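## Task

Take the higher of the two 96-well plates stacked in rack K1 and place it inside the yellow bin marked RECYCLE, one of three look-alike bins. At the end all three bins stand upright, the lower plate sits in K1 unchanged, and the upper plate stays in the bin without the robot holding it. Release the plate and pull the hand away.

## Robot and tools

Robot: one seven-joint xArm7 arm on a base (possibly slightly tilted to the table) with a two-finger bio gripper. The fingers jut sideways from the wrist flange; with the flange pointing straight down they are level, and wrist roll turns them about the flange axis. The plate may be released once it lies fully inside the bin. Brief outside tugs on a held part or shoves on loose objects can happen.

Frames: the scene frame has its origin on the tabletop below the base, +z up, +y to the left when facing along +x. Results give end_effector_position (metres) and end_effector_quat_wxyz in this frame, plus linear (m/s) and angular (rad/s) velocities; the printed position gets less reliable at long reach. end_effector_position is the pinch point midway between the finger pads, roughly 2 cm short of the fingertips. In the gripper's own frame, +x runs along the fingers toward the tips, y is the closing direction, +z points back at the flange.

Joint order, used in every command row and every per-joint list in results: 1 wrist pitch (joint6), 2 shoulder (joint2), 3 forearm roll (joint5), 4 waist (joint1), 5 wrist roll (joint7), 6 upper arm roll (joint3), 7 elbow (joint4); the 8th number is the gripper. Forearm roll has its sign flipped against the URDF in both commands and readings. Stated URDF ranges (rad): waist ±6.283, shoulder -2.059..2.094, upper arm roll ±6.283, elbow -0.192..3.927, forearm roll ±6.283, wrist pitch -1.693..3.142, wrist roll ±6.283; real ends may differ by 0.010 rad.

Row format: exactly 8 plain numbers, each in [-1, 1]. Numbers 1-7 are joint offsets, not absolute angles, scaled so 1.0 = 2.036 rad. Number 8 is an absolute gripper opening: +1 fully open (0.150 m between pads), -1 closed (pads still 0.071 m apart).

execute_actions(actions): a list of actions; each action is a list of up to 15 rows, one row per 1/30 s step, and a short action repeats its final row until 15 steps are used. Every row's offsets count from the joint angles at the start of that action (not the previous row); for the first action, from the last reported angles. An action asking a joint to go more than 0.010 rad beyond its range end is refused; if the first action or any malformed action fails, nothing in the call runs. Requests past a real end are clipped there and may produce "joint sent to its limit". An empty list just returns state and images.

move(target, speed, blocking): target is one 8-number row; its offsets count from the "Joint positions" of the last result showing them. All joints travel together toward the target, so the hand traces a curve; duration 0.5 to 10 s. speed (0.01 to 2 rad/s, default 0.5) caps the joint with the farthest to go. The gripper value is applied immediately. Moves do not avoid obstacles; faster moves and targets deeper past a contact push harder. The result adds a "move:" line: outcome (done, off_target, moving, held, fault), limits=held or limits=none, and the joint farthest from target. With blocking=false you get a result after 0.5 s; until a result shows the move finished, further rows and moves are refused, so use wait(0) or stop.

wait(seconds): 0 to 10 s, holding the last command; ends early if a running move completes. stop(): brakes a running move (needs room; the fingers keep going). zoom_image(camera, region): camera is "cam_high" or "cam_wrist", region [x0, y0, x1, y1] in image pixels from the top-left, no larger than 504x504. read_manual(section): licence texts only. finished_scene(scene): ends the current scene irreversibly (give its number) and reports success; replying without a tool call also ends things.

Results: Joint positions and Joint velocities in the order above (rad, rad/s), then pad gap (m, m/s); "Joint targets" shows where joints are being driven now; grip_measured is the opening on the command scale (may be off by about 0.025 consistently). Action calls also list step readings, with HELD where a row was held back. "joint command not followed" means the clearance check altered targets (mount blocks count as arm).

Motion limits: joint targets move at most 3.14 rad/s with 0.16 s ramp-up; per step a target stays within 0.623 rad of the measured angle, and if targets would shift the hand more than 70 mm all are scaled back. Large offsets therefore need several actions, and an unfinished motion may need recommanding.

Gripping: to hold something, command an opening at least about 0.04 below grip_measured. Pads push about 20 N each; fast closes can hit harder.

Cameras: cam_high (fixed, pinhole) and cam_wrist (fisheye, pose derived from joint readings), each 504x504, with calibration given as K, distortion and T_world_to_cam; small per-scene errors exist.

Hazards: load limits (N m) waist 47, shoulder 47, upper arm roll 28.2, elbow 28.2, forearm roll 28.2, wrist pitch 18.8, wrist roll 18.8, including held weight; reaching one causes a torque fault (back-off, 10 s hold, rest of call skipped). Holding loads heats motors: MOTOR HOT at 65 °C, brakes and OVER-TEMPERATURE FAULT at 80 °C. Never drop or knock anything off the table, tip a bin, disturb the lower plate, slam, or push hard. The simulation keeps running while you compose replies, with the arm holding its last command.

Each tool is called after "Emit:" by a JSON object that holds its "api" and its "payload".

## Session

Emit:
{"api": "execute_actions", "payload": {"actions": []}}

Scene clock: 0.00 s.
end_effector_position=(-0.1227, +0.4486, +0.1719) grip_measured=+1.00 end_effector_quat_wxyz=(+0.818, -0.067, +0.012, +0.571) end_effector_velocity=(+0.000, -0.000, -0.000) end_effector_angular_velocity=(-0.000, -0.000, +0.001)
Joint names: [wrist pitch, shoulder, forearm roll, waist, wrist roll, upper arm roll, elbow]
Joint positions: [ 0.256 -0.764  0.481  1.217  1.794  1.261  0.209  0.15 ]
Joint velocities: [ 0.     0.     0.     0.    -0.     0.    -0.001  0.   ]
Joint targets: [0.256 -0.764 0.481 1.217 1.794 1.261 0.209]
camera_calibration (this result's frames):
cam_wrist: T_world_to_cam=[[0.914278, -0.328142, 0.237527, 0.209829], [-0.0765425, -0.715738, -0.694162, 0.434927], [0.397791, 0.616476, -0.6795, 0.00184111], [0, 0, 0, 1]] pos_world=[-0.159284, 0.379013, 0.253321]

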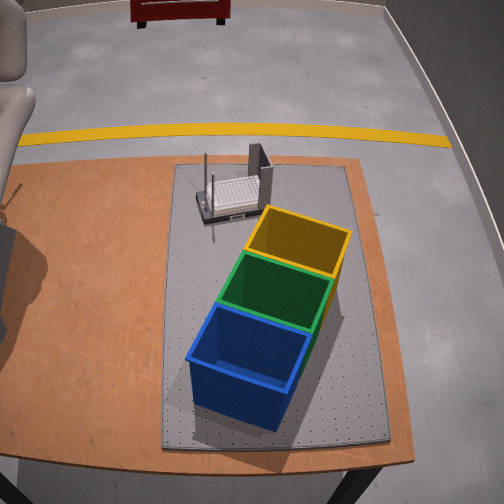

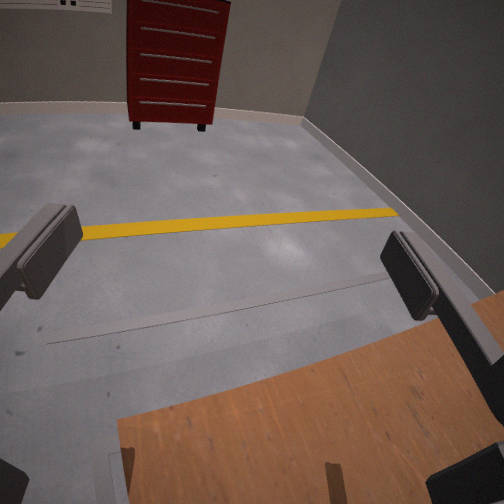

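Emit:
{"api": "zoom_image", "payload": {"camera": "cam_high", "region": [180, 130, 300, 240]}}

Emit:
{"api": "zoom_image", "payload": {"camera": "cam_high", "region": [200, 190, 370, 350]}}

Region (180, 130, 300, 240) of cam_high's 504x504 image, scaled by 4.200, with more detail than that image has; it fills the top 462 rows of this view, and the rest is white.

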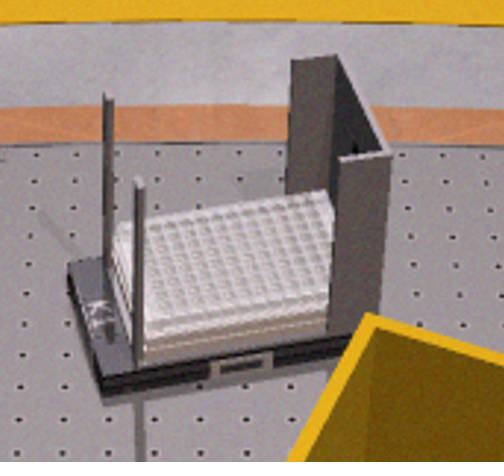

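Region (200, 190, 370, 350) of cam_high's 504x504 image, scaled by 2.965, with more detail than that image has; it fills the top 474 rows of this view, and the rest is white.

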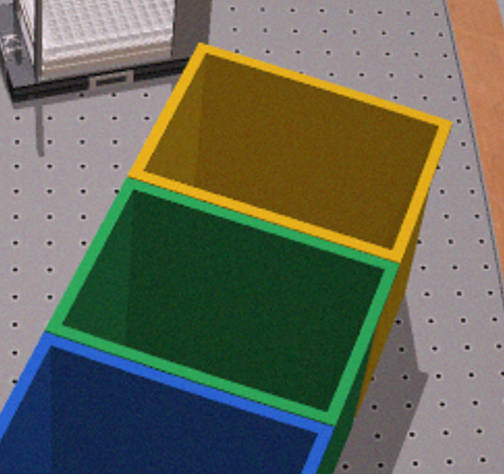

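Emit:
{"api": "move", "payload": {"target": [0.172, -0.0943, -0.2362, 0.0815, -0.589, -0.737, 0.2456, 1], "speed": 1.0}}

Scene clock: 3.90 s.
end_effector_position=(+0.3574, +0.6748, +0.3119) grip_measured=+1.00 end_effector_quat_wxyz=(+0.963, +0.055, +0.015, +0.265) end_effector_velocity=(+0.007, -0.002, +0.004) end_effector_angular_velocity=(+0.008, -0.004, -0.013)
Joint names: [wrist pitch, shoulder, forearm roll, waist, wrist roll, upper arm roll, elbow]
Joint positions: [ 0.606 -0.956  0.     1.383  0.596 -0.238  0.708  0.15 ]
Joint velocities: [-0.001 -0.003 -0.001 -0.001 -0.001 -0.011  0.006  0.   ]
Joint targets: [0.606 -0.956 0.000 1.383 0.595 -0.240 0.709]
move: done; limits=none; farthest joint: the upper arm roll, 0.001 radians from its target (1.500 radians at the start)
camera_calibration (this result's frames):
cam_wrist: T_world_to_cam=[[0.501423, -0.864728, 0.0286262, 0.386711], [-0.530995, -0.333689, -0.778907, 0.6618], [0.683095, 0.375362, -0.626486, -0.189227], [0, 0, 0, 1]] pos_world=[0.286766, 0.626264, 0.385862]

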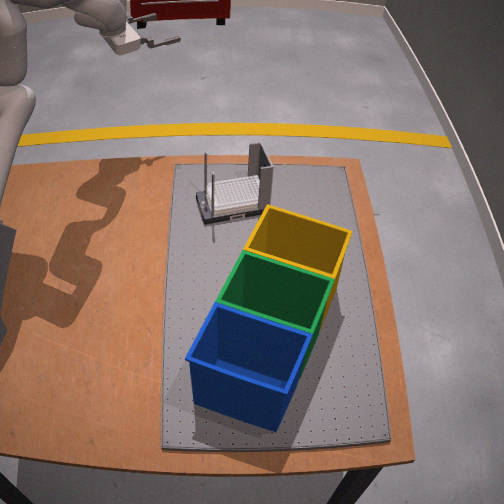

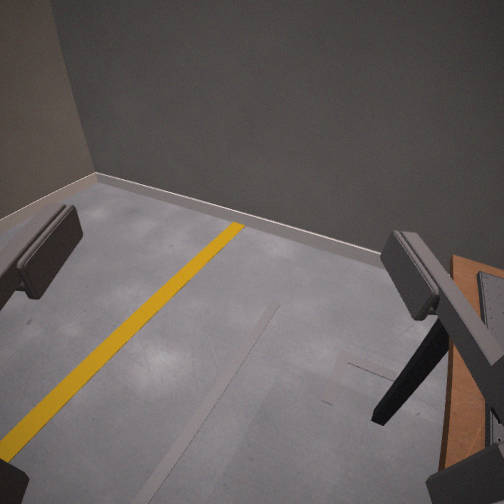

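Emit:
{"api": "move", "payload": {"target": [-0.172, 0, 0, 0, -0.4497, -0.5956, -0.1727, 1], "speed": 0.9}}

Emit:
{"api": "zoom_image", "payload": {"camera": "cam_wrist", "region": [80, 200, 360, 500]}}

Scene clock: 6.03 s.
end_effector_position=(+0.5204, +0.2255, +0.2095) grip_measured=+1.00 end_effector_quat_wxyz=(+0.992, -0.001, +0.000, +0.123) end_effector_velocity=(-0.000, -0.004, -0.000) end_effector_angular_velocity=(+0.000, +0.001, -0.008)
Joint names: [wrist pitch, shoulder, forearm roll, waist, wrist roll, upper arm roll, elbow]
Joint positions: [ 0.256 -0.956  0.001  1.383 -0.32  -1.449  0.357  0.15 ]
Joint velocities: [-0.    -0.001 -0.002 -0.001 -0.001 -0.007 -0.002  0.   ]
Joint targets: [0.256 -0.956 0.000 1.383 -0.320 -1.450 0.357]
move: done; limits=none; farthest joint: the upper arm roll, 0.001 radians from its target (1.211 radians at the start)
camera_calibration (this result's frames):
cam_wrist: T_world_to_cam=[[0.230264, -0.962436, 0.143861, 0.0583909], [-0.583827, -0.254901, -0.770825, 0.526662], [0.77854, 0.0935037, -0.620591, -0.183435], [0, 0, 0, 1]] pos_world=[0.436846, 0.207596, 0.283726]

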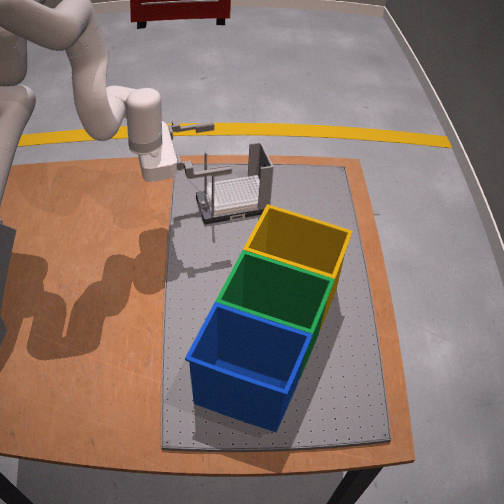

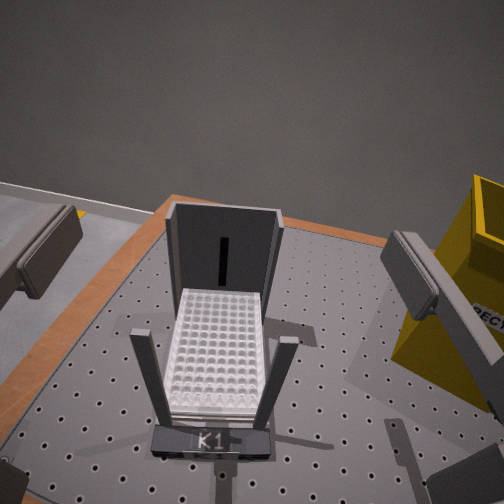

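Region (80, 200, 360, 500) of cam_wrist's 504x504 image, scaled by 1.680, with more detail than that image has; it fills the left 470 columns of this view, and the rest is white.

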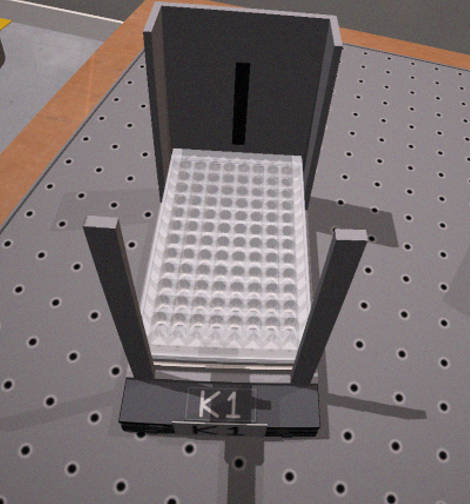

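Emit:
{"api": "move", "payload": {"target": [-0.1745, -0.0167, -0.0003, 0.3510, 0.0013, -0.1915, 0.1139, 1], "speed": 0.5}}

Emit:
{"api": "zoom_image", "payload": {"camera": "cam_wrist", "region": [80, 160, 350, 430]}}

Scene clock: 9.73 s.
end_effector_position=(+0.5465, +0.2351, +0.0797) grip_measured=+1.00 end_effector_quat_wxyz=(+0.991, -0.001, -0.000, +0.134) end_effector_velocity=(-0.002, +0.001, -0.002) end_effector_angular_velocity=(+0.002, +0.005, +0.002)
Joint names: [wrist pitch, shoulder, forearm roll, waist, wrist roll, upper arm roll, elbow]
Joint positions: [-0.099 -0.989 -0.     2.097 -0.317 -1.839  0.589  0.15 ]
Joint velocities: [ 0.001 -0.001 -0.     0.003 -0.     0.001 -0.001  0.   ]
Joint targets: [-0.099 -0.990 -0.000 2.098 -0.317 -1.839 0.589]
move: done; limits=none; farthest joint: the waist, 0.001 radians from its target (0.714 radians at the start)
camera_calibration (this result's frames):
cam_wrist: T_world_to_cam=[[0.251459, -0.956984, 0.14474, 0.067343], [-0.577525, -0.268363, -0.771003, 0.444062], [0.776681, 0.110285, -0.620165, -0.288158], [0, 0, 0, 1]] pos_world=[0.46333, 0.215395, 0.15392]

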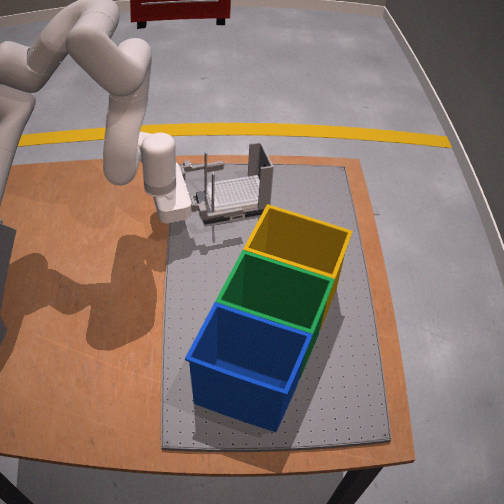

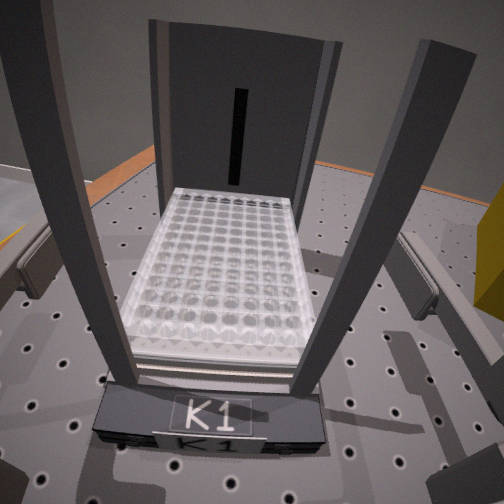

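Region (80, 160, 350, 430) of cam_wrist's 504x504 image, scaled by 1.867, with more detail than that image has.

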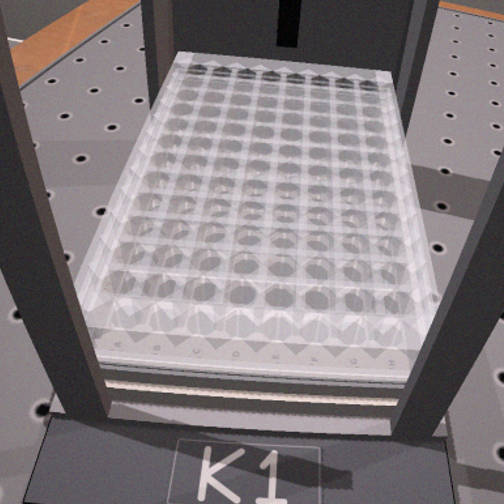

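Emit:
{"api": "move", "payload": {"target": [-0.0155, -0.0122, 0, 0.0517, -0.0080, -0.0262, 0.0295, -0.2], "speed": 0.15}}

Emit:
{"api": "zoom_image", "payload": {"camera": "cam_wrist", "region": [60, 150, 400, 400]}}

Emit:
{"api": "zoom_image", "payload": {"camera": "cam_high", "region": [175, 150, 275, 235]}}

Scene clock: 12.00 s.
end_effector_position=(+0.5514, +0.2392, +0.0569) grip_measured=-0.20 end_effector_quat_wxyz=(+0.990, -0.001, +0.000, +0.144) end_effector_velocity=(+0.000, -0.001, +0.000) end_effector_angular_velocity=(-0.000, -0.001, -0.002)
Joint names: [wrist pitch, shoulder, forearm roll, waist, wrist roll, upper arm roll, elbow]
Joint positions: [-0.131 -1.014 -0.     2.202 -0.333 -1.892  0.649  0.103]
Joint velocities: [-0.    -0.    -0.001 -0.     0.001 -0.     0.    -0.   ]
Joint targets: [-0.131 -1.014 -0.000 2.202 -0.333 -1.892 0.649]
move: done; limits=none; farthest joint: the waist, 0.000 radians from its target (0.104 radians at the start)
camera_calibration (this result's frames):
cam_wrist: T_world_to_cam=[[0.2706, -0.951855, 0.144038, 0.0615871], [-0.572189, -0.279348, -0.77108, 0.43008], [0.774193, 0.126237, -0.620233, -0.308968], [0, 0, 0, 1]] pos_world=[0.468623, 0.217767, 0.131122]

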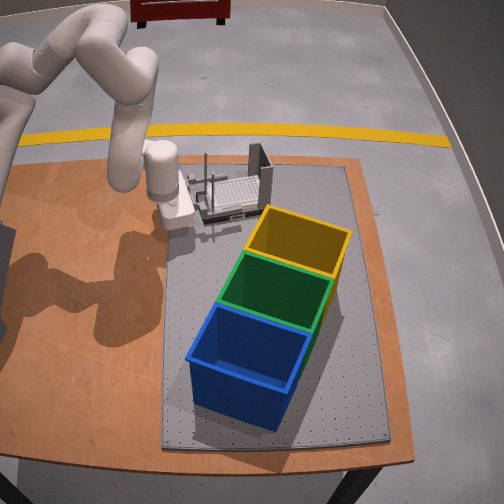

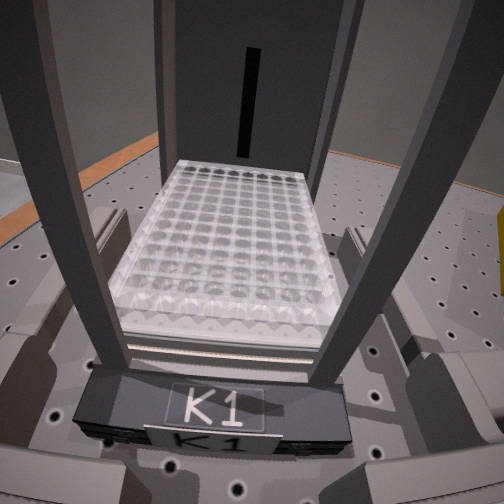

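Region (60, 150, 400, 400) of cam_wrist's 504x504 image, scaled by 1.482, with more detail than that image has; it fills the top 371 rows of this view, and the rest is white.

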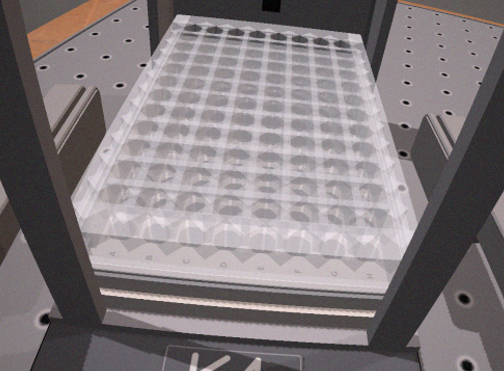

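Region (175, 150, 275, 235) of cam_high's 504x504 image, scaled by 5.040, with more detail than that image has; it fills the top 428 rows of this view, and the rest is white.

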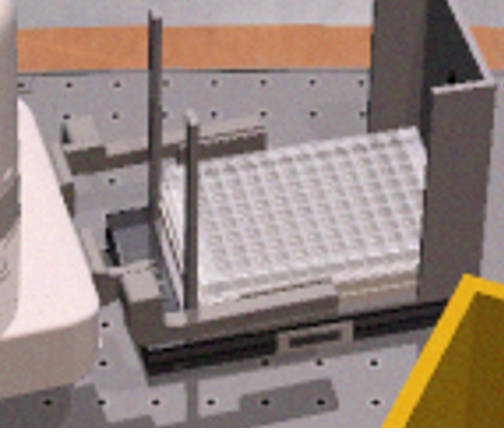

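Emit:
{"api": "execute_actions", "payload": {"actions": [[[0,0.001,0,0.0004,0.0014,0.0008,0,-0.3],[0,0.0019,0,0.0007,0.0028,0.0016,0,-0.35],[0,0.0019,0,0.0007,0.0028,0.0016,0,-0.4],[0,0.0019,0,0.0007,0.0028,0.0016,0,-0.45],[0,0.0019,0,0.0007,0.0028,0.0016,0,-0.5],[0,0.0019,0,0.0007,0.0028,0.0016,0,-0.53],[0,0.0019,0,0.0007,0.0028,0.0016,0,-0.56],[0,0.0019,0,0.0007,0.0028,0.0016,0,-0.58],[0,0.0019,0,0.0007,0.0028,0.0016,0,-0.6],[0,0.0019,0,0.0007,0.0028,0.0016,0,-0.62],[0,0.0019,0,0.0007,0.0028,0.0016,0,-0.64],[0,0.0019,0,0.0007,0.0028,0.0016,0,-0.66],[0,0.0019,0,0.0007,0.0028,0.0016,0,-0.69],[0,0.0019,0,0.0007,0.0028,0.0016,0,-0.74],[0,0.0019,0,0.0007,0.0028,0.0016,0,-0.8]]]}}

Emit:
{"api": "zoom_image", "payload": {"camera": "cam_high", "region": [175, 150, 275, 235]}}

Scene clock: 13.17 s.
end_effector_position=(+0.5514, +0.2411, +0.0569) grip_measured=-0.60 end_effector_quat_wxyz=(+0.990, -0.001, +0.000, +0.144) end_effector_velocity=(-0.000, +0.000, -0.000) end_effector_angular_velocity=(-0.000, +0.000, +0.000)
Joint names: [wrist pitch, shoulder, forearm roll, waist, wrist roll, upper arm roll, elbow]
Joint positions: [-0.131 -1.01  -0.     2.203 -0.328 -1.889  0.649  0.087]
Joint velocities: [-0.  0. -0.  0. -0.  0. -0.  0.]
Joint targets: [-0.131 -1.010 -0.000 2.203 -0.328 -1.889 0.649]
Step readings (joint positions):
0: [-0.131 -1.014 -0.000 2.202 -0.333 -1.892 0.649]
1: [-0.131 -1.014 -0.000 2.202 -0.333 -1.892 0.649]
2: [-0.131 -1.013 -0.000 2.202 -0.332 -1.892 0.649]
4: [-0.131 -1.011 -0.000 2.203 -0.329 -1.890 0.649]
8: [-0.131 -1.010 -0.000 2.203 -0.328 -1.889 0.649]
15: Joint positions above
camera_calibration (this result's frames):
cam_wrist: T_world_to_cam=[[0.270397, -0.951896, 0.144148, 0.0634743], [-0.572304, -0.279325, -0.771003, 0.430685], [0.774179, 0.125981, -0.620302, -0.309177], [0, 0, 0, 1]] pos_world=[0.468678, 0.219672, 0.131127]

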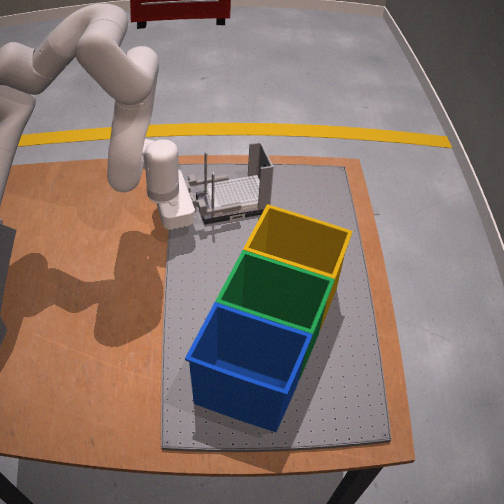

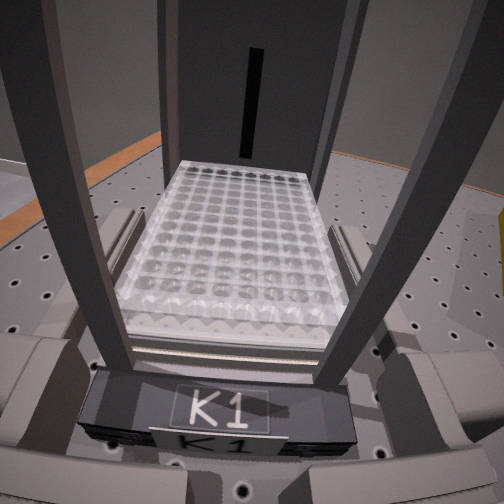

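Region (175, 150, 275, 235) of cam_high's 504x504 image, scaled by 5.040, with more detail than that image has; it fills the top 428 rows of this view, and the rest is white.

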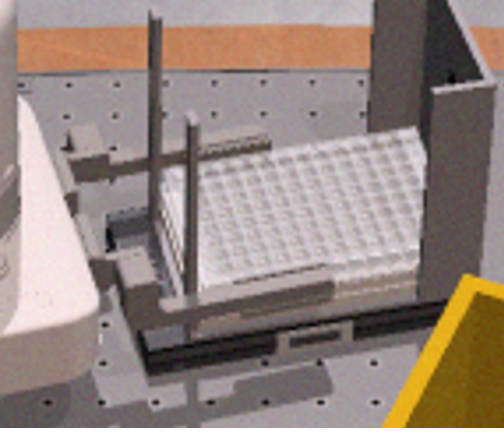

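Emit:
{"api": "move", "payload": {"target": [0.0427, 0.0205, 0, -0.0889, 0, 0.0489, -0.0343, -0.8], "speed": 0.2}}

Emit:
{"api": "zoom_image", "payload": {"camera": "cam_high", "region": [175, 135, 285, 235]}}

Scene clock: 15.67 s.
end_effector_position=(+0.5522, +0.2411, +0.0971) grip_measured=-0.61 end_effector_quat_wxyz=(+0.990, -0.001, -0.000, +0.144) end_effector_velocity=(+0.000, -0.000, +0.000) end_effector_angular_velocity=(-0.000, -0.000, -0.000)
Joint names: [wrist pitch, shoulder, forearm roll, waist, wrist roll, upper arm roll, elbow]
Joint positions: [-0.044 -0.969 -0.     2.023 -0.328 -1.79   0.58   0.087]
Joint velocities: [ 0.  0.  0. -0.  0.  0.  0. -0.]
Joint targets: [-0.044 -0.969 -0.000 2.022 -0.328 -1.790 0.579]
move: done; limits=none; farthest joint: the waist, 0.001 radians from its target (0.181 radians at the start)
camera_calibration (this result's frames):
cam_wrist: T_world_to_cam=[[0.270268, -0.951897, 0.144387, 0.0575464], [-0.571643, -0.279327, -0.771493, 0.461836], [0.774713, 0.125972, -0.619638, -0.285211], [0, 0, 0, 1]] pos_world=[0.469409, 0.21971, 0.171267]

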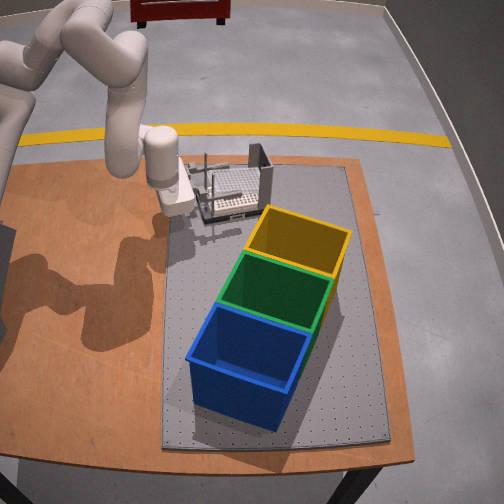

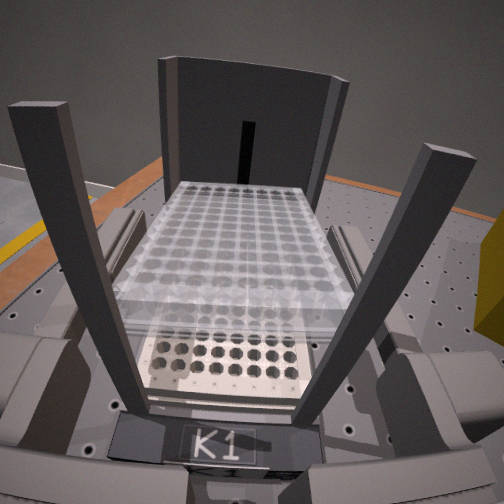

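Region (175, 135, 285, 235) of cam_high's 504x504 image, scaled by 4.582, with more detail than that image has; it fills the top 458 rows of this view, and the rest is white.

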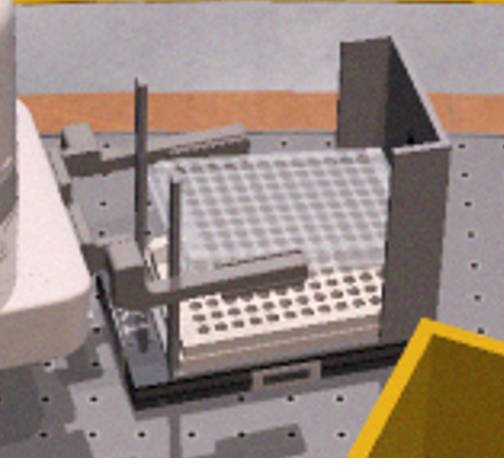

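Emit:
{"api": "zoom_image", "payload": {"camera": "cam_wrist", "region": [90, 150, 390, 350]}}

Region (90, 150, 390, 350) of cam_wrist's 504x504 image, scaled by 1.680, with more detail than that image has.

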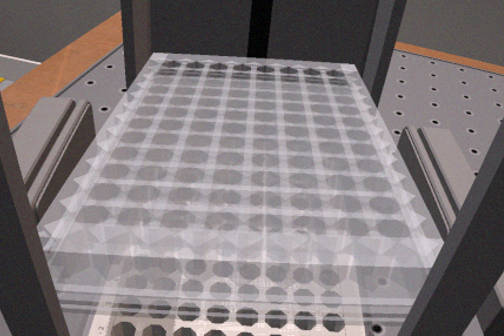

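Emit:
{"api": "move", "payload": {"target": [-0.0363, -0.0172, 0, 0.0756, 0.004, -0.0416, 0.0288, -0.8], "speed": 0.15}}

Emit:
{"api": "execute_actions", "payload": {"actions": [[[0,0,0,0,0,0,0,-0.6],[0,0,0,0,0,0,0,-0.55],[0,0,0,0,0,0,0,-0.5],[0,0,0,0,0,0,0,-0.45],[0,0,0,0,0,0,0,-0.4]]]}}

Emit:
{"api": "zoom_image", "payload": {"camera": "cam_wrist", "region": [60, 130, 400, 400]}}

Scene clock: 20.27 s.
end_effector_position=(+0.5524, +0.2402, +0.0634) grip_measured=-0.61 end_effector_quat_wxyz=(+0.990, -0.000, -0.000, +0.140) end_effector_velocity=(+0.000, -0.000, +0.000) end_effector_angular_velocity=(-0.000, -0.000, -0.001)
Joint names: [wrist pitch, shoulder, forearm roll, waist, wrist roll, upper arm roll, elbow]
Joint positions: [-0.118 -1.004 -0.     2.176 -0.32  -1.874  0.639  0.086]
Joint velocities: [-0. -0. -0.  0.  0. -0.  0. -0.]
Joint targets: [-0.118 -1.004 -0.000 2.176 -0.320 -1.874 0.638]
move: done; limits=none; farthest joint: the waist, 0.001 radians from its target (0.155 radians at the start)
camera_calibration (this result's frames):
cam_wrist: T_world_to_cam=[[0.262707, -0.954124, 0.143639, 0.0662607], [-0.573785, -0.274169, -0.771753, 0.435642], [0.775729, 0.120327, -0.619488, -0.305391], [0, 0, 0, 1]] pos_world=[0.469458, 0.219407, 0.137504]

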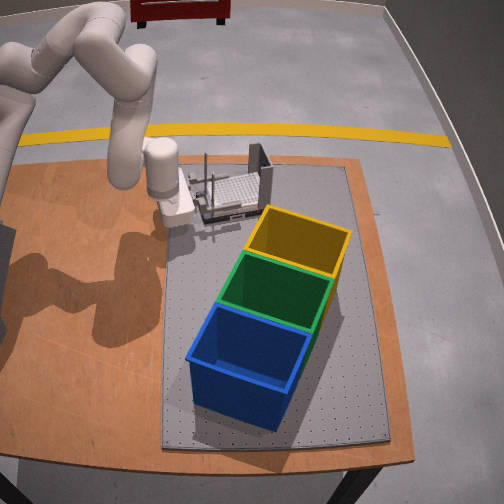

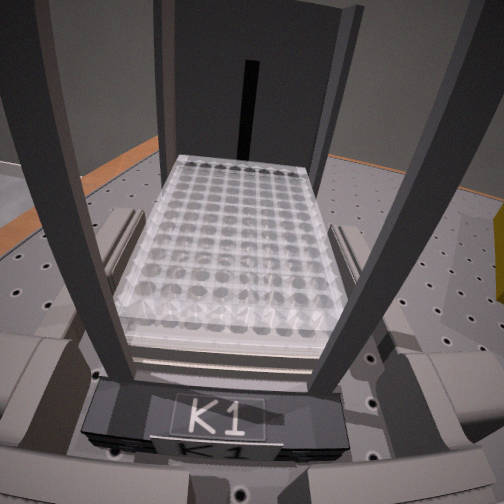

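Scene clock: 20.77 s.
end_effector_position=(+0.5526, +0.2402, +0.0635) grip_measured=-0.40 end_effector_quat_wxyz=(+0.990, -0.000, -0.001, +0.140) end_effector_velocity=(-0.001, +0.000, -0.001) end_effector_angular_velocity=(+0.000, +0.002, +0.000)
Joint names: [wrist pitch, shoulder, forearm roll, waist, wrist roll, upper arm roll, elbow]
Joint positions: [-0.118 -1.004 -0.     2.176 -0.32  -1.874  0.639  0.095]
Joint velocities: [ 0.    -0.    -0.     0.    -0.001 -0.    -0.002  0.   ]
Joint targets: [-0.118 -1.004 -0.000 2.176 -0.320 -1.874 0.639]
Step readings (joint positions):
0: [-0.118 -1.004 -0.000 2.176 -0.320 -1.874 0.639]
1: [-0.118 -1.004 -0.000 2.176 -0.320 -1.874 0.639]
2: [-0.118 -1.004 0.000 2.176 -0.320 -1.874 0.639]
4: [-0.119 -1.003 -0.000 2.176 -0.320 -1.874 0.641]
8: [-0.119 -1.003 -0.000 2.176 -0.319 -1.874 0.640]
15: Joint positions above
camera_calibration (this result's frames):
cam_wrist: T_world_to_cam=[[0.262583, -0.954135, 0.14379, 0.0662258], [-0.573497, -0.274167, -0.771968, 0.435667], [0.775984, 0.120242, -0.619185, -0.305579], [0, 0, 0, 1]] pos_world=[0.469588, 0.219377, 0.137588]

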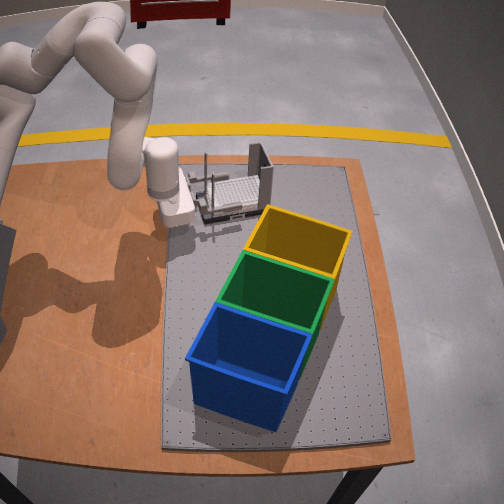

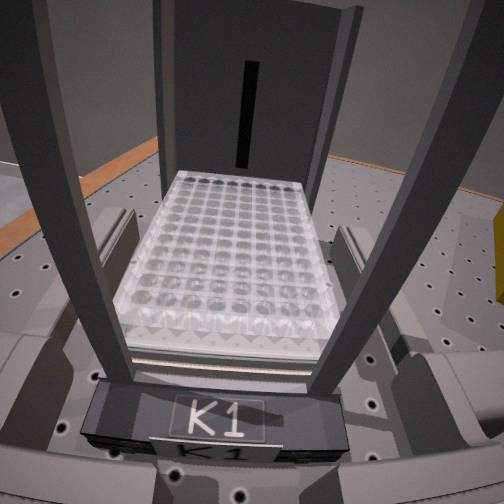

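Region (60, 130, 400, 400) of cam_wrist's 504x504 image, scaled by 1.482, with more detail than that image has; it fills the top 400 rows of this view, and the rest is white.

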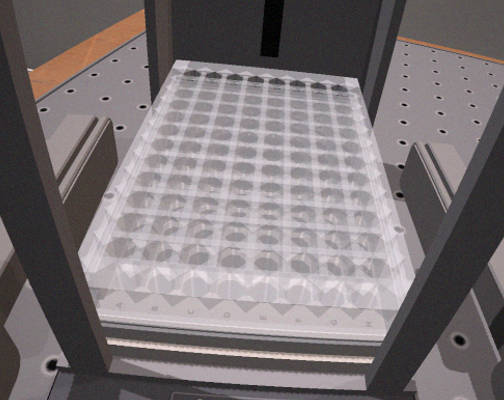

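Emit:
{"api": "move", "payload": {"target": [-0.0079, -0.0039, 0, 0.0166, -0.0034, -0.0092, 0.0064, -0.4], "speed": 0.1}}

Emit:
{"api": "execute_actions", "payload": {"actions": [[[0,0,0,0,0,0,0,-0.45],[0,0,0,0,0,0,0,-0.48],[0,0,0,0,0,0,0,-0.51],[0,0,0,0,0,0,0,-0.54],[0,0,0,0,0,0,0,-0.56],[0,0,0,0,0,0,0,-0.58],[0,0,0,0,0,0,0,-0.6],[0,0,0,0,0,0,0,-0.62],[0,0,0,0,0,0,0,-0.64],[0,0,0,0,0,0,0,-0.66],[0,0,0,0,0,0,0,-0.7],[0,0,0,0,0,0,0,-0.75],[0,0,0,0,0,0,0,-0.8]]]}}

Emit:
{"api": "zoom_image", "payload": {"camera": "cam_high", "region": [175, 150, 275, 235]}}

Scene clock: 22.37 s.
end_effector_position=(+0.5516, +0.2409, +0.0556) grip_measured=-0.40 end_effector_quat_wxyz=(+0.990, -0.001, -0.000, +0.143) end_effector_velocity=(+0.001, -0.001, +0.001) end_effector_angular_velocity=(-0.001, -0.002, -0.002)
Joint names: [wrist pitch, shoulder, forearm roll, waist, wrist roll, upper arm roll, elbow]
Joint positions: [-0.134 -1.011 -0.     2.21  -0.326 -1.893  0.652  0.095]
Joint velocities: [-0.     0.001 -0.001 -0.001 -0.    -0.     0.     0.   ]
Joint targets: [-0.134 -1.012 -0.000 2.210 -0.327 -1.893 0.652]
move: done; limits=none; farthest joint: the waist, 0.000 radians from its target (0.034 radians at the start)
camera_calibration (this result's frames):
cam_wrist: T_world_to_cam=[[0.269546, -0.952009, 0.144995, 0.0638778], [-0.57184, -0.279384, -0.771326, 0.429537], [0.774819, 0.124994, -0.619703, -0.310222], [0, 0, 0, 1]] pos_world=[0.468774, 0.219593, 0.129805]

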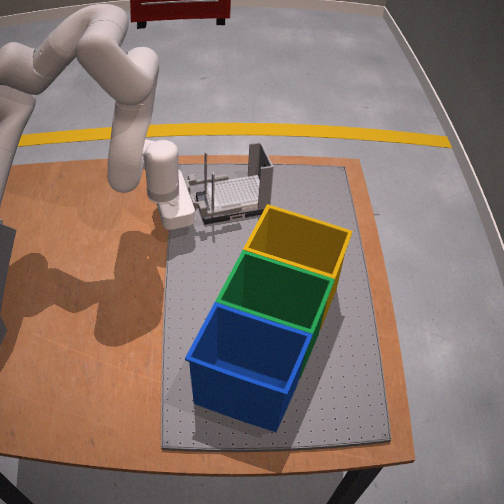

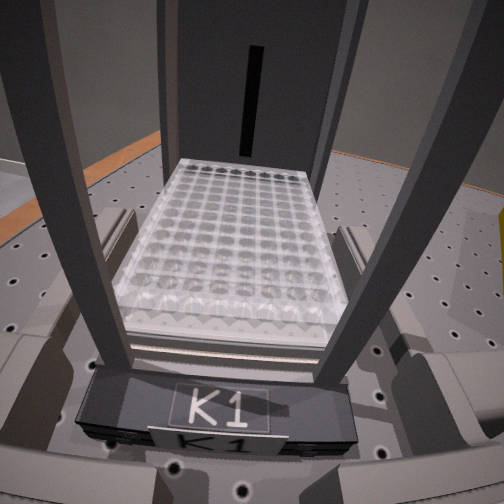

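Scene clock: 22.87 s.
end_effector_position=(+0.5515, +0.2408, +0.0556) grip_measured=-0.60 end_effector_quat_wxyz=(+0.990, -0.001, -0.000, +0.143) end_effector_velocity=(+0.000, +0.001, -0.000) end_effector_angular_velocity=(-0.000, -0.000, +0.002)
Joint names: [wrist pitch, shoulder, forearm roll, waist, wrist roll, upper arm roll, elbow]
Joint positions: [-0.134 -1.011 -0.     2.21  -0.326 -1.893  0.652  0.087]
Joint velocities: [ 0.     0.     0.001  0.001 -0.001 -0.     0.001  0.   ]
Joint targets: [-0.134 -1.011 -0.000 2.210 -0.326 -1.893 0.652]
Step readings (joint positions):
0: [-0.134 -1.011 -0.000 2.210 -0.326 -1.893 0.652]
1: [-0.134 -1.011 -0.000 2.210 -0.326 -1.893 0.652]
2: [-0.134 -1.011 -0.000 2.210 -0.326 -1.893 0.652]
4: [-0.134 -1.011 -0.000 2.210 -0.326 -1.893 0.652]
8: [-0.134 -1.011 -0.000 2.210 -0.326 -1.893 0.652]
15: Joint positions above
camera_calibration (this result's frames):
cam_wrist: T_world_to_cam=[[0.269277, -0.952074, 0.145067, 0.0639261], [-0.571993, -0.279292, -0.771246, 0.429517], [0.774799, 0.124702, -0.619787, -0.310081], [0, 0, 0, 1]] pos_world=[0.468717, 0.219491, 0.129805]

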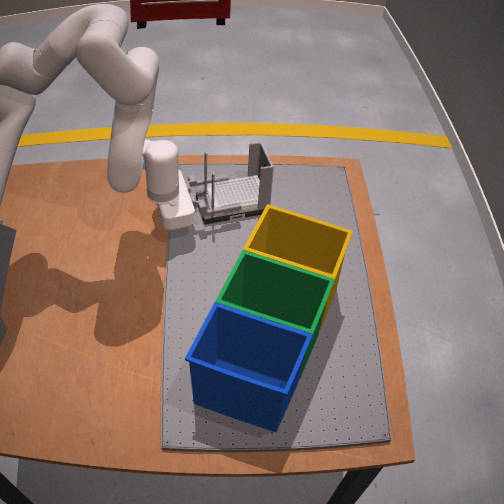

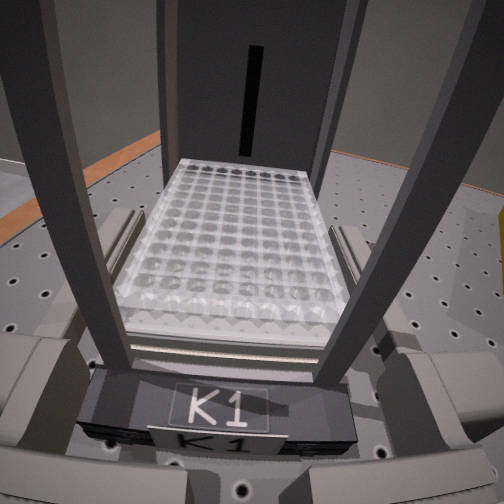

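Region (175, 150, 275, 235) of cam_high's 504x504 image, scaled by 5.040, with more detail than that image has; it fills the top 428 rows of this view, and the rest is white.

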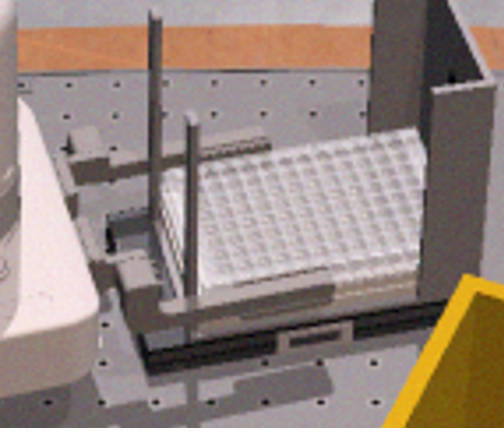

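Emit:
{"api": "move", "payload": {"target": [0.0194, 0.0115, 0, -0.0469, 0, 0.0255, -0.0221, -0.8], "speed": 0.1}}

Emit:
{"api": "zoom_image", "payload": {"camera": "cam_high", "region": [175, 135, 285, 235]}}

Scene clock: 24.63 s.
end_effector_position=(+0.5504, +0.2409, +0.0771) grip_measured=-0.60 end_effector_quat_wxyz=(+0.990, -0.001, -0.001, +0.143) end_effector_velocity=(+0.000, -0.000, +0.000) end_effector_angular_velocity=(-0.000, -0.001, -0.001)
Joint names: [wrist pitch, shoulder, forearm roll, waist, wrist roll, upper arm roll, elbow]
Joint positions: [-0.095 -0.988 -0.     2.114 -0.326 -1.841  0.608  0.087]
Joint velocities: [-0.    -0.    -0.    -0.001 -0.001 -0.    -0.     0.   ]
Joint targets: [-0.095 -0.988 -0.000 2.114 -0.326 -1.841 0.607]
move: done; limits=none; farthest joint: the shoulder, 0.001 radians from its target (0.024 radians at the start)
camera_calibration (this result's frames):
cam_wrist: T_world_to_cam=[[0.268462, -0.952423, 0.144285, 0.0617964], [-0.571832, -0.278105, -0.771794, 0.445109], [0.775201, 0.12469, -0.619287, -0.29614], [0, 0, 0, 1]] pos_world=[0.467506, 0.219569, 0.15122]

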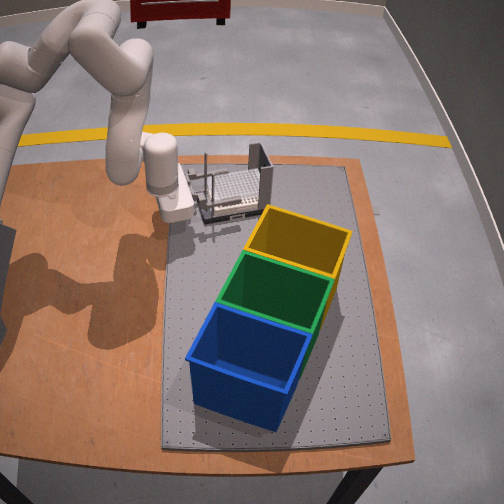

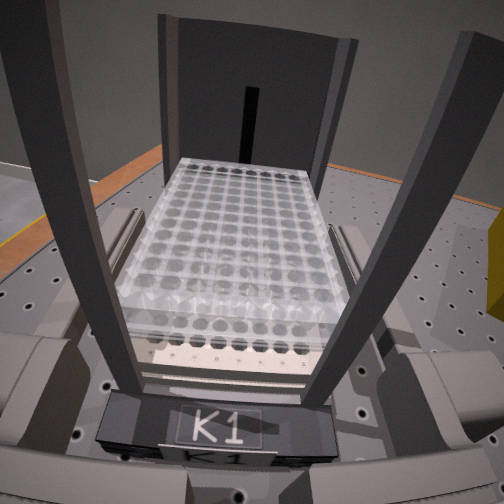

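Region (175, 135, 285, 235) of cam_high's 504x504 image, scaled by 4.582, with more detail than that image has; it fills the top 458 rows of this view, and the rest is white.

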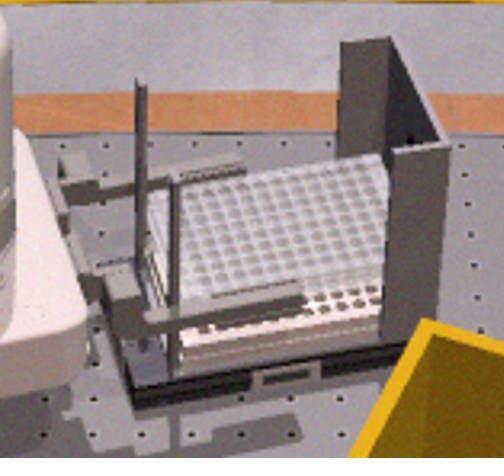

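Emit:
{"api": "move", "payload": {"target": [0.0228, 0.0093, 0, -0.0452, 0.0015, 0.0251, -0.0164, -0.8], "speed": 0.12}}

Emit:
{"api": "zoom_image", "payload": {"camera": "cam_wrist", "region": [140, 100, 360, 240]}}

Scene clock: 25.93 s.
end_effector_position=(+0.5504, +0.2404, +0.0966) grip_measured=-0.60 end_effector_quat_wxyz=(+0.990, -0.001, +0.000, +0.141) end_effector_velocity=(-0.000, +0.000, -0.000) end_effector_angular_velocity=(-0.001, +0.000, +0.000)
Joint names: [wrist pitch, shoulder, forearm roll, waist, wrist roll, upper arm roll, elbow]
Joint positions: [-0.049 -0.969 -0.     2.022 -0.323 -1.79   0.574  0.087]
Joint velocities: [-0.     0.001 -0.    -0.     0.     0.    -0.001 -0.   ]
Joint targets: [-0.049 -0.969 -0.000 2.022 -0.323 -1.790 0.574]
move: done; limits=none; farthest joint: the waist, 0.000 radians from its target (0.092 radians at the start)
camera_calibration (this result's frames):
cam_wrist: T_world_to_cam=[[0.265707, -0.953259, 0.143864, 0.0603085], [-0.573642, -0.276268, -0.77111, 0.460531], [0.774813, 0.122363, -0.620235, -0.283157], [0, 0, 0, 1]] pos_world=[0.467549, 0.219368, 0.17082]

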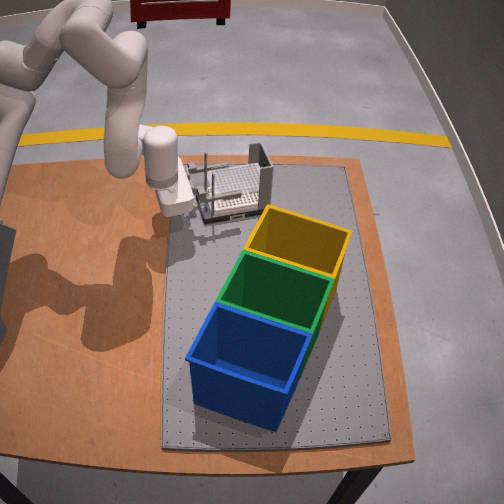

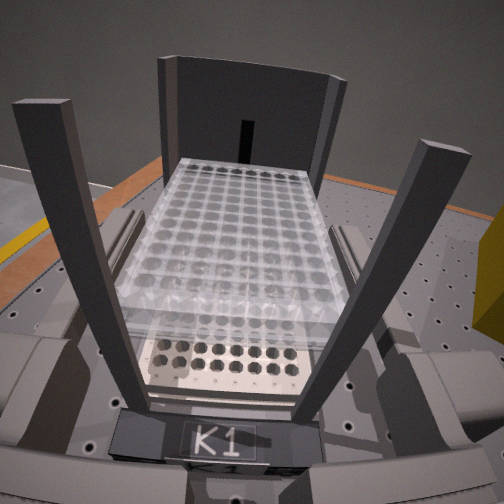

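Region (140, 100, 360, 240) of cam_wrist's 504x504 image, scaled by 2.291, with more detail than that image has; it fills the top 321 rows of this view, and the rest is white.

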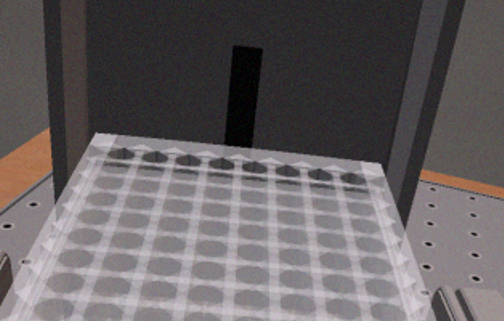

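Emit:
{"api": "move", "payload": {"target": [0.0247, 0.0075, 0, -0.0470, 0, 0.0270, -0.0146, -0.8], "speed": 0.14}}

Emit:
{"api": "move", "payload": {"target": [0.0267, 0.0053, 0, -0.0480, 0, 0.0279, -0.0126, -0.8], "speed": 0.14}}

Emit:
{"api": "zoom_image", "payload": {"camera": "cam_wrist", "region": [50, 100, 420, 360]}}

Scene clock: 27.43 s.
end_effector_position=(+0.5505, +0.2404, +0.1165) grip_measured=-0.60 end_effector_quat_wxyz=(+0.990, -0.001, -0.000, +0.141) end_effector_velocity=(+0.000, +0.000, -0.000) end_effector_angular_velocity=(+0.000, +0.000, +0.001)
Joint names: [wrist pitch, shoulder, forearm roll, waist, wrist roll, upper arm roll, elbow]
Joint positions: [ 0.001 -0.954 -0.     1.927 -0.323 -1.735  0.545  0.087]
Joint velocities: [ 0.    -0.     0.001  0.     0.001  0.     0.001  0.   ]
Joint targets: [0.001 -0.954 -0.000 1.927 -0.323 -1.735 0.545]
move: done; limits=none; farthest joint: the waist, 0.000 radians from its target (0.096 radians at the start)
camera_calibration (this result's frames):
cam_wrist: T_world_to_cam=[[0.265545, -0.9533, 0.143891, 0.0575048], [-0.573636, -0.276185, -0.771144, 0.475884], [0.774873, 0.122233, -0.620187, -0.270901], [0, 0, 0, 1]] pos_world=[0.467628, 0.219364, 0.190691]

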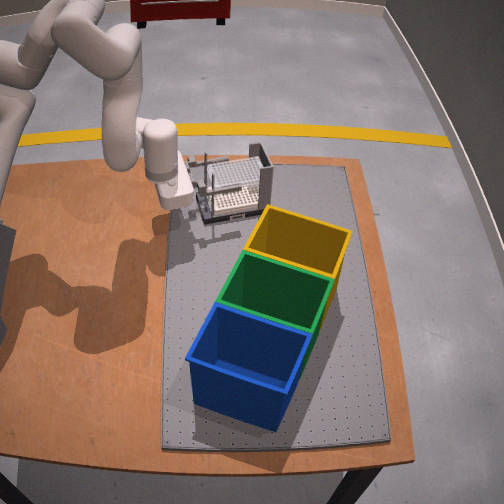

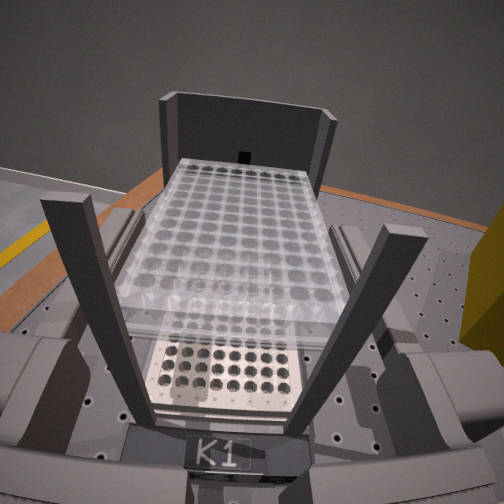

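Scene clock: 28.43 s.
end_effector_position=(+0.5505, +0.2403, +0.1363) grip_measured=-0.60 end_effector_quat_wxyz=(+0.990, -0.001, -0.000, +0.141) end_effector_velocity=(+0.000, -0.000, +0.000) end_effector_angular_velocity=(-0.001, -0.001, +0.000)
Joint names: [wrist pitch, shoulder, forearm roll, waist, wrist roll, upper arm roll, elbow]
Joint positions: [ 0.056 -0.943 -0.     1.829 -0.323 -1.678  0.519  0.087]
Joint velocities: [ 0.     0.001 -0.001 -0.001 -0.001  0.     0.001  0.   ]
Joint targets: [0.056 -0.943 -0.000 1.829 -0.323 -1.678 0.519]
move: done; limits=none; farthest joint: the waist, 0.000 radians from its target (0.098 radians at the start)
camera_calibration (this result's frames):
cam_wrist: T_world_to_cam=[[0.265226, -0.953375, 0.143984, 0.0547104], [-0.573527, -0.276036, -0.771279, 0.491074], [0.775062, 0.121984, -0.619998, -0.258739], [0, 0, 0, 1]] pos_world=[0.467672, 0.219275, 0.21046]

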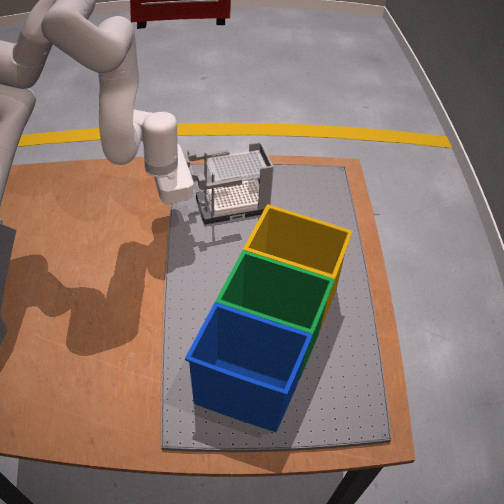

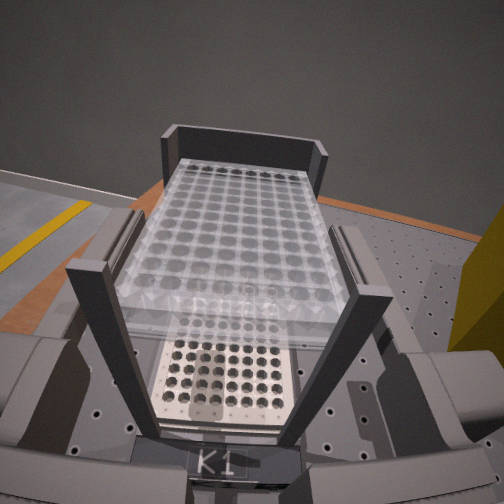

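Region (50, 100, 420, 360) of cam_wrist's 504x504 image, scaled by 1.362, with more detail than that image has; it fills the top 354 rows of this view, and the rest is white.

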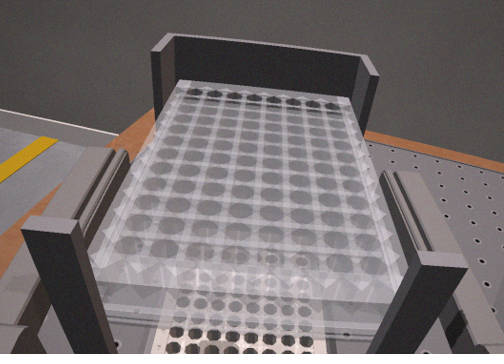

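Emit:
{"api": "move", "payload": {"target": [0.0663, 0.005, 0, -0.1091, -0.0015, 0.0646, -0.0219, -0.8], "speed": 0.18}}

Scene clock: 30.17 s.
end_effector_position=(+0.5493, +0.2408, +0.1798) grip_measured=-0.60 end_effector_quat_wxyz=(+0.990, -0.002, +0.000, +0.143) end_effector_velocity=(+0.001, -0.000, +0.000) end_effector_angular_velocity=(-0.000, -0.001, -0.000)
Joint names: [wrist pitch, shoulder, forearm roll, waist, wrist roll, upper arm roll, elbow]
Joint positions: [ 0.191 -0.933 -0.     1.607 -0.326 -1.547  0.475  0.087]
Joint velocities: [ 0.     0.     0.    -0.     0.     0.     0.001  0.   ]
Joint targets: [0.191 -0.933 -0.000 1.607 -0.326 -1.547 0.475]
move: done; limits=none; farthest joint: the waist, 0.001 radians from its target (0.222 radians at the start)
camera_calibration (this result's frames):
cam_wrist: T_world_to_cam=[[0.269155, -0.951959, 0.14605, 0.0463854], [-0.573006, -0.280171, -0.770174, 0.524601], [0.774093, 0.123609, -0.620888, -0.23051], [0, 0, 0, 1]] pos_world=[0.466551, 0.219628, 0.254138]

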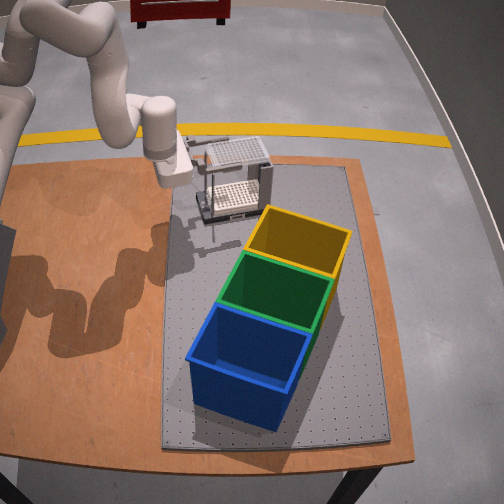

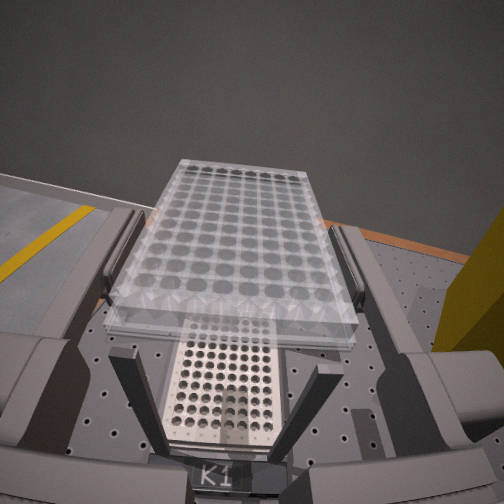

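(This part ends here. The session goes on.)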